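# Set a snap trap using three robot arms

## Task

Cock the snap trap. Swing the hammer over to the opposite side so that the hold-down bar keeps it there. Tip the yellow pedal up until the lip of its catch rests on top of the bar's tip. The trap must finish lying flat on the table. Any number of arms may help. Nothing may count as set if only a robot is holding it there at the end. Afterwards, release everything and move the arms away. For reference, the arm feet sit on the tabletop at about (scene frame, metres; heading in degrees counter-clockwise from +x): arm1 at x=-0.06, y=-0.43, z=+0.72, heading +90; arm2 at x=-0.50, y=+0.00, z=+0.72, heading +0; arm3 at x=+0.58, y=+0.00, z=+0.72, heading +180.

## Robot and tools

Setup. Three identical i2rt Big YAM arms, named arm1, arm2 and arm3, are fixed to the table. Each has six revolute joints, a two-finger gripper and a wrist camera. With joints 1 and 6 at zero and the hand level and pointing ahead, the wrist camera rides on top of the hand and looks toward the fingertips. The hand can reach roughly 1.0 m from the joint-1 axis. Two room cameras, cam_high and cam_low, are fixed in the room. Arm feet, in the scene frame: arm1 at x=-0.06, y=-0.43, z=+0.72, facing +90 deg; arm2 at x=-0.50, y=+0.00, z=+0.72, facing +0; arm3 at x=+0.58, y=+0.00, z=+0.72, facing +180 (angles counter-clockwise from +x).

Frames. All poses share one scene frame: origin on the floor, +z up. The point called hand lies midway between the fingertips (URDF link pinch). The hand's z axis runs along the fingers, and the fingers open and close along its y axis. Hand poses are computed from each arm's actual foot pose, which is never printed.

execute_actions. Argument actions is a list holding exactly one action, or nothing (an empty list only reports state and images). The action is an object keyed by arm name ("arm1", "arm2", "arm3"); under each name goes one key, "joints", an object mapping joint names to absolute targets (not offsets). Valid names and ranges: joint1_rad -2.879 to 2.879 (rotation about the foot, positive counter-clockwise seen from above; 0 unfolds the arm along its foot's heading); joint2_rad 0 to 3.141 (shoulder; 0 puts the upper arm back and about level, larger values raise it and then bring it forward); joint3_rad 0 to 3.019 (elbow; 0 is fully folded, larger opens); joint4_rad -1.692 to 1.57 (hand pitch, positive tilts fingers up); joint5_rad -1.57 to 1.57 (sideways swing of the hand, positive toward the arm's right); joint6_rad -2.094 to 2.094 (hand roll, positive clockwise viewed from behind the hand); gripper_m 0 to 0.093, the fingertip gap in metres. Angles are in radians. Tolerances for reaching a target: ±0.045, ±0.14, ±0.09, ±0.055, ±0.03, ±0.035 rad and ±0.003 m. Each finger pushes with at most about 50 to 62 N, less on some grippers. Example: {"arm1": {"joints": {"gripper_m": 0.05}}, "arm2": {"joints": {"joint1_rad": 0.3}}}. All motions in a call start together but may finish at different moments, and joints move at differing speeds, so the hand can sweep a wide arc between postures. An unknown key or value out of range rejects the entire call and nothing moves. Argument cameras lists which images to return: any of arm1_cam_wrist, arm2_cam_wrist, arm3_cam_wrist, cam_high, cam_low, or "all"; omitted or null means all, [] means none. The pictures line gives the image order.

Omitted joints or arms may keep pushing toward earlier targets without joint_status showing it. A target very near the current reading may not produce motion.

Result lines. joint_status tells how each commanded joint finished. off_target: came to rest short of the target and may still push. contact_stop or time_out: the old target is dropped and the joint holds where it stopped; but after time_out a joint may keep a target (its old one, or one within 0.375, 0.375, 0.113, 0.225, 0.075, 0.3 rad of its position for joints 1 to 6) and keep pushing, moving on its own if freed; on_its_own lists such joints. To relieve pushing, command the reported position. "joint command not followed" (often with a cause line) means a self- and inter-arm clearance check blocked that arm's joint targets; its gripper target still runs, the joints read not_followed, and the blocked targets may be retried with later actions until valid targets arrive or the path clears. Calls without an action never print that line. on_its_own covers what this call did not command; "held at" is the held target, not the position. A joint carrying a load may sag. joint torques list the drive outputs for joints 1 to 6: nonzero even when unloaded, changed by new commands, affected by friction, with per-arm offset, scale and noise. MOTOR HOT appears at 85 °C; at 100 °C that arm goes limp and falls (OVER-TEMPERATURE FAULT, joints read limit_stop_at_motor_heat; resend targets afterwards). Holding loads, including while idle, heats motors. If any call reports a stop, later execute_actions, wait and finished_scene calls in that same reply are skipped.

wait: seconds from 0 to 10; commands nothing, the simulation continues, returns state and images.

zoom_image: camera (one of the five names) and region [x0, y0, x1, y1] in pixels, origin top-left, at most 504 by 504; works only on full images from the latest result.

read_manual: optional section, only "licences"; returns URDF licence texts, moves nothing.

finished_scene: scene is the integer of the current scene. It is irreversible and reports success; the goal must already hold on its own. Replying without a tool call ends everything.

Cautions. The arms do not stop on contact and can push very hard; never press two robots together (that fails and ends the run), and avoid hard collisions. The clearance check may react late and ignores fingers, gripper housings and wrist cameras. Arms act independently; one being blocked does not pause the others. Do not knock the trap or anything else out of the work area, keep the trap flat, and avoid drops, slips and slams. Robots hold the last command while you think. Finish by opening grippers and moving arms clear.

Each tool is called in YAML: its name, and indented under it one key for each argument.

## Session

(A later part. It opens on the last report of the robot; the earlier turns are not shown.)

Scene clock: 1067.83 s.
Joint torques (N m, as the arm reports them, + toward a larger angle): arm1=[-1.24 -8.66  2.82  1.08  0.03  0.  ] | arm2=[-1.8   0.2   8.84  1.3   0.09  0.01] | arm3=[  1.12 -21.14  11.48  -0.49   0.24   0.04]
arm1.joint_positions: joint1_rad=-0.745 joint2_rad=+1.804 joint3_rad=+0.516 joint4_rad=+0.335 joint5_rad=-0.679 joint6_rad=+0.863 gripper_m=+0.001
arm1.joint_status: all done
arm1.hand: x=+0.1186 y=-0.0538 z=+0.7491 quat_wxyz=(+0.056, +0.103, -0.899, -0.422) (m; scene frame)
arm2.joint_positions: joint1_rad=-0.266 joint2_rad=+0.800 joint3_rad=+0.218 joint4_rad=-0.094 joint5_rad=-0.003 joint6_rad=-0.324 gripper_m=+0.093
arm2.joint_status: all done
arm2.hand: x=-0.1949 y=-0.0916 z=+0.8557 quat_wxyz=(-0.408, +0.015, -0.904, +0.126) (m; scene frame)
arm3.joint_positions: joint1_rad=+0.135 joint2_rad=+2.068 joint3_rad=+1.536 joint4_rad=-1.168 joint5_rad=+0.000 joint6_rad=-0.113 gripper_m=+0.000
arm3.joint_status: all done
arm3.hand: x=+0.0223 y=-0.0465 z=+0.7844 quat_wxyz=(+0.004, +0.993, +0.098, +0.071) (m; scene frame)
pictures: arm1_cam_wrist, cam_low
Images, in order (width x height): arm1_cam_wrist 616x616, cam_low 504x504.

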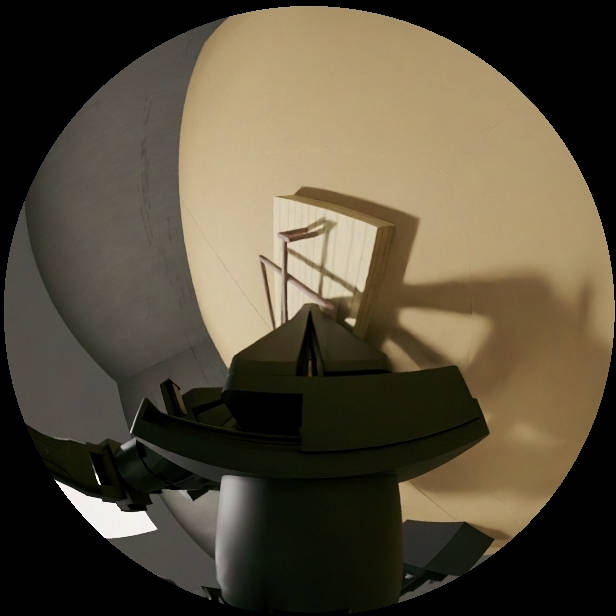

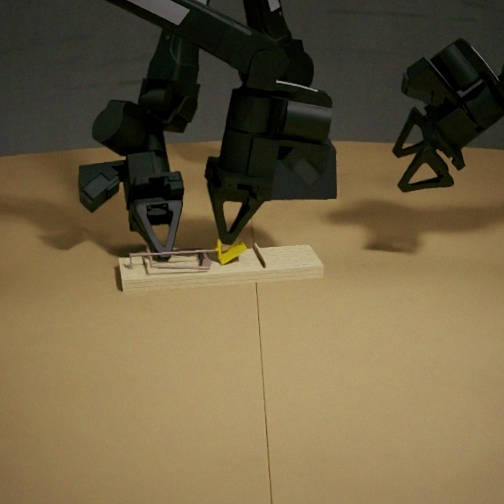

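execute_actions:
  actions:
    - {"arm3": {"joints": {"joint2_rad": 1.5, "joint4_rad": -1.15}}, "arm1": {"joints": {"joint2_rad": 1.22, "joint3_rad": 0.52, "joint4_rad": 0.335, "joint5_rad": -0.68}}, "arm2": {"joints": {"joint2_rad": 0.45, "joint4_rad": -0.4}}}

zoom_image:
  camera: "cam_low"
  region: [110, 210, 340, 300]

Scene clock: 1095.63 s.
Joint torques (N m, as the arm reports them, + toward a larger angle): arm1=[-1.37 -6.35  9.3   2.24 -0.18 -0.02] | arm2=[-1.75  1.97 10.09  1.3   0.09  0.02] | arm3=[  1.11 -15.9   11.64   1.75   0.24   0.05]
arm1.joint_positions: joint1_rad=-0.745 joint2_rad=+1.214 joint3_rad=+0.516 joint4_rad=+0.335 joint5_rad=-0.680 joint6_rad=+0.863 gripper_m=+0.001
arm1.joint_status: all done
arm1.hand: x=+0.1431 y=-0.0239 z=+0.9913 quat_wxyz=(-0.137, +0.191, -0.777, -0.584) (m; scene frame)
arm2.joint_positions: joint1_rad=-0.266 joint2_rad=+0.452 joint3_rad=+0.218 joint4_rad=-0.394 joint5_rad=-0.003 joint6_rad=-0.324 gripper_m=+0.093
arm2.joint_status: all done
arm2.hand: x=-0.2293 y=-0.0815 z=+0.8943 quat_wxyz=(-0.429, +0.015, -0.894, +0.133) (m; scene frame)
arm3.joint_positions: joint1_rad=+0.135 joint2_rad=+1.487 joint3_rad=+1.564 joint4_rad=-1.156 joint5_rad=+0.000 joint6_rad=-0.113 gripper_m=+0.000
arm3.joint_status: all done
arm3.hand: x=+0.0229 y=-0.0442 z=+1.1172 quat_wxyz=(+0.000, +0.967, +0.095, -0.237) (m; scene frame)
pictures: arm1_cam_wrist, arm2_cam_wrist, arm3_cam_wrist, cam_high, cam_low
Images, in order (width x height): arm1_cam_wrist 616x616, arm2_cam_wrist 616x616, arm3_cam_wrist 616x616, cam_high 504x504, cam_low 504x504.

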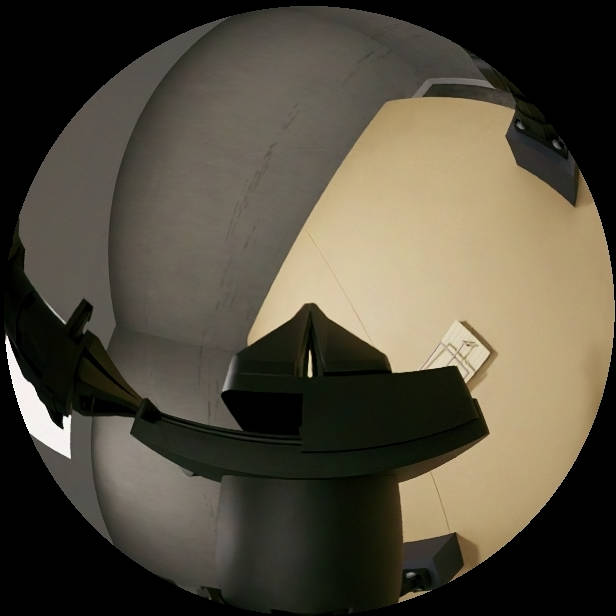

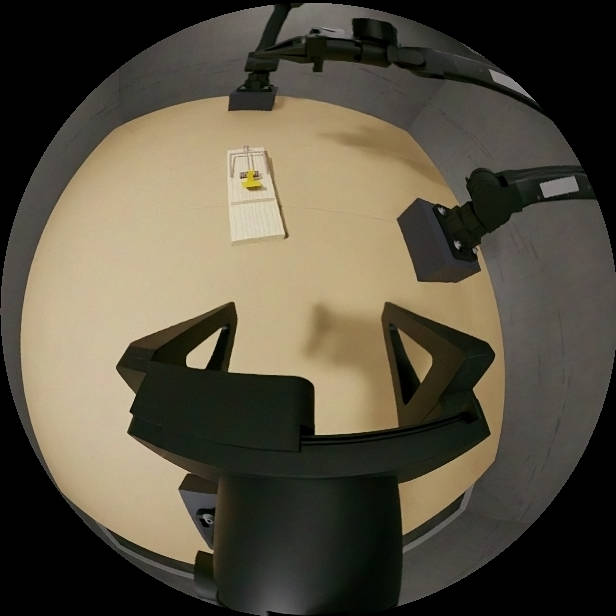

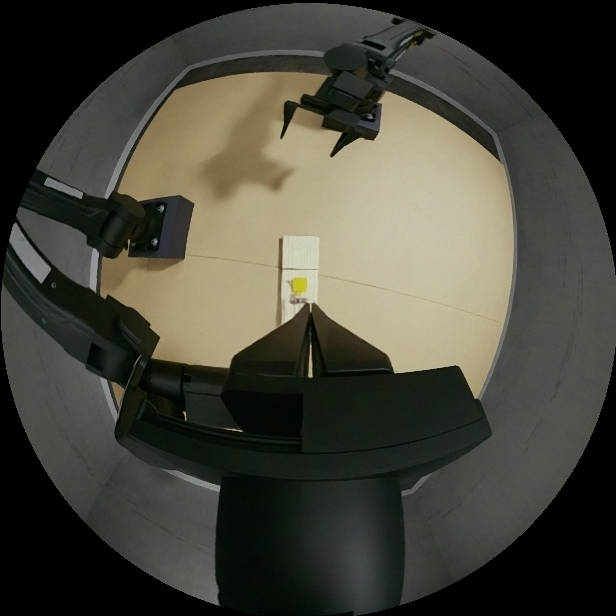

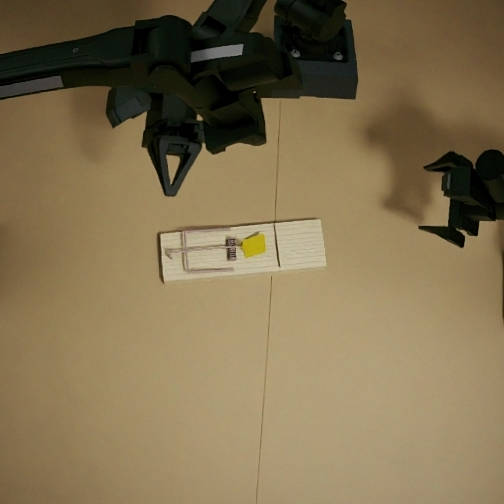

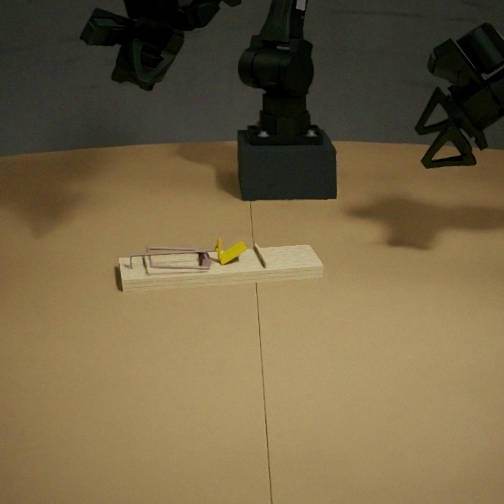

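Region (110, 210, 340, 300) of cam_low's 504x504 image, scaled by 2.191, with more detail than that image has; it fills the top 197 rows of this view, and the rest is white.

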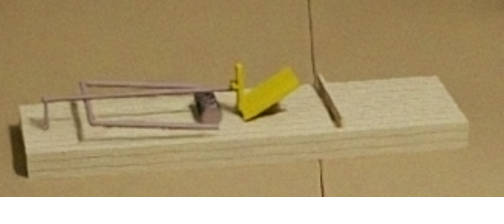

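execute_actions:
  actions: []
  cameras: ["cam_low"]

zoom_image:
  camera: "cam_low"
  region: [190, 225, 260, 275]

Scene clock: 1097.70 s.
Joint torques (N m, as the arm reports them, + toward a larger angle): arm1=[-1.43 -6.33  9.32  2.35 -0.17 -0.02] | arm2=[-1.52  2.29 10.05  1.32  0.09 -0.01] | arm3=[  1.12 -15.87  11.71   1.76   0.23   0.05]
arm1.joint_positions: joint1_rad=-0.745 joint2_rad=+1.214 joint3_rad=+0.516 joint4_rad=+0.335 joint5_rad=-0.680 joint6_rad=+0.863 gripper_m=+0.001
arm1.joint_status: all done
arm1.hand: x=+0.1431 y=-0.0239 z=+0.9913 quat_wxyz=(-0.137, +0.191, -0.777, -0.584) (m; scene frame)
arm2.joint_positions: joint1_rad=-0.266 joint2_rad=+0.452 joint3_rad=+0.218 joint4_rad=-0.394 joint5_rad=-0.003 joint6_rad=-0.324 gripper_m=+0.093
arm2.joint_status: all done
arm2.hand: x=-0.2293 y=-0.0815 z=+0.8943 quat_wxyz=(-0.429, +0.015, -0.894, +0.133) (m; scene frame)
arm3.joint_positions: joint1_rad=+0.135 joint2_rad=+1.487 joint3_rad=+1.564 joint4_rad=-1.156 joint5_rad=+0.000 joint6_rad=-0.113 gripper_m=+0.000
arm3.joint_status: all done
arm3.hand: x=+0.0229 y=-0.0442 z=+1.1172 quat_wxyz=(+0.000, +0.967, +0.095, -0.237) (m; scene frame)
pictures: cam_low
Images, in order (width x height): cam_low 504x504.

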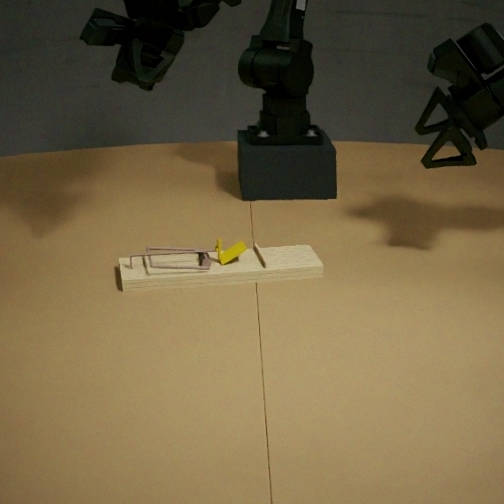

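Region (190, 225, 260, 275) of cam_low's 504x504 image, scaled by 7.200, with more detail than that image has; it fills the top 360 rows of this view, and the rest is white.

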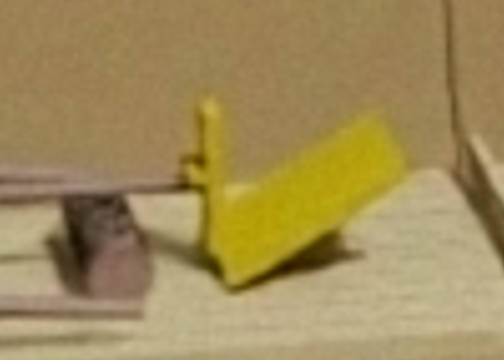

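The trap is latched and stable, with all arms clear.

finished_scene:
  scene: 1

The scene is finished: the task was done.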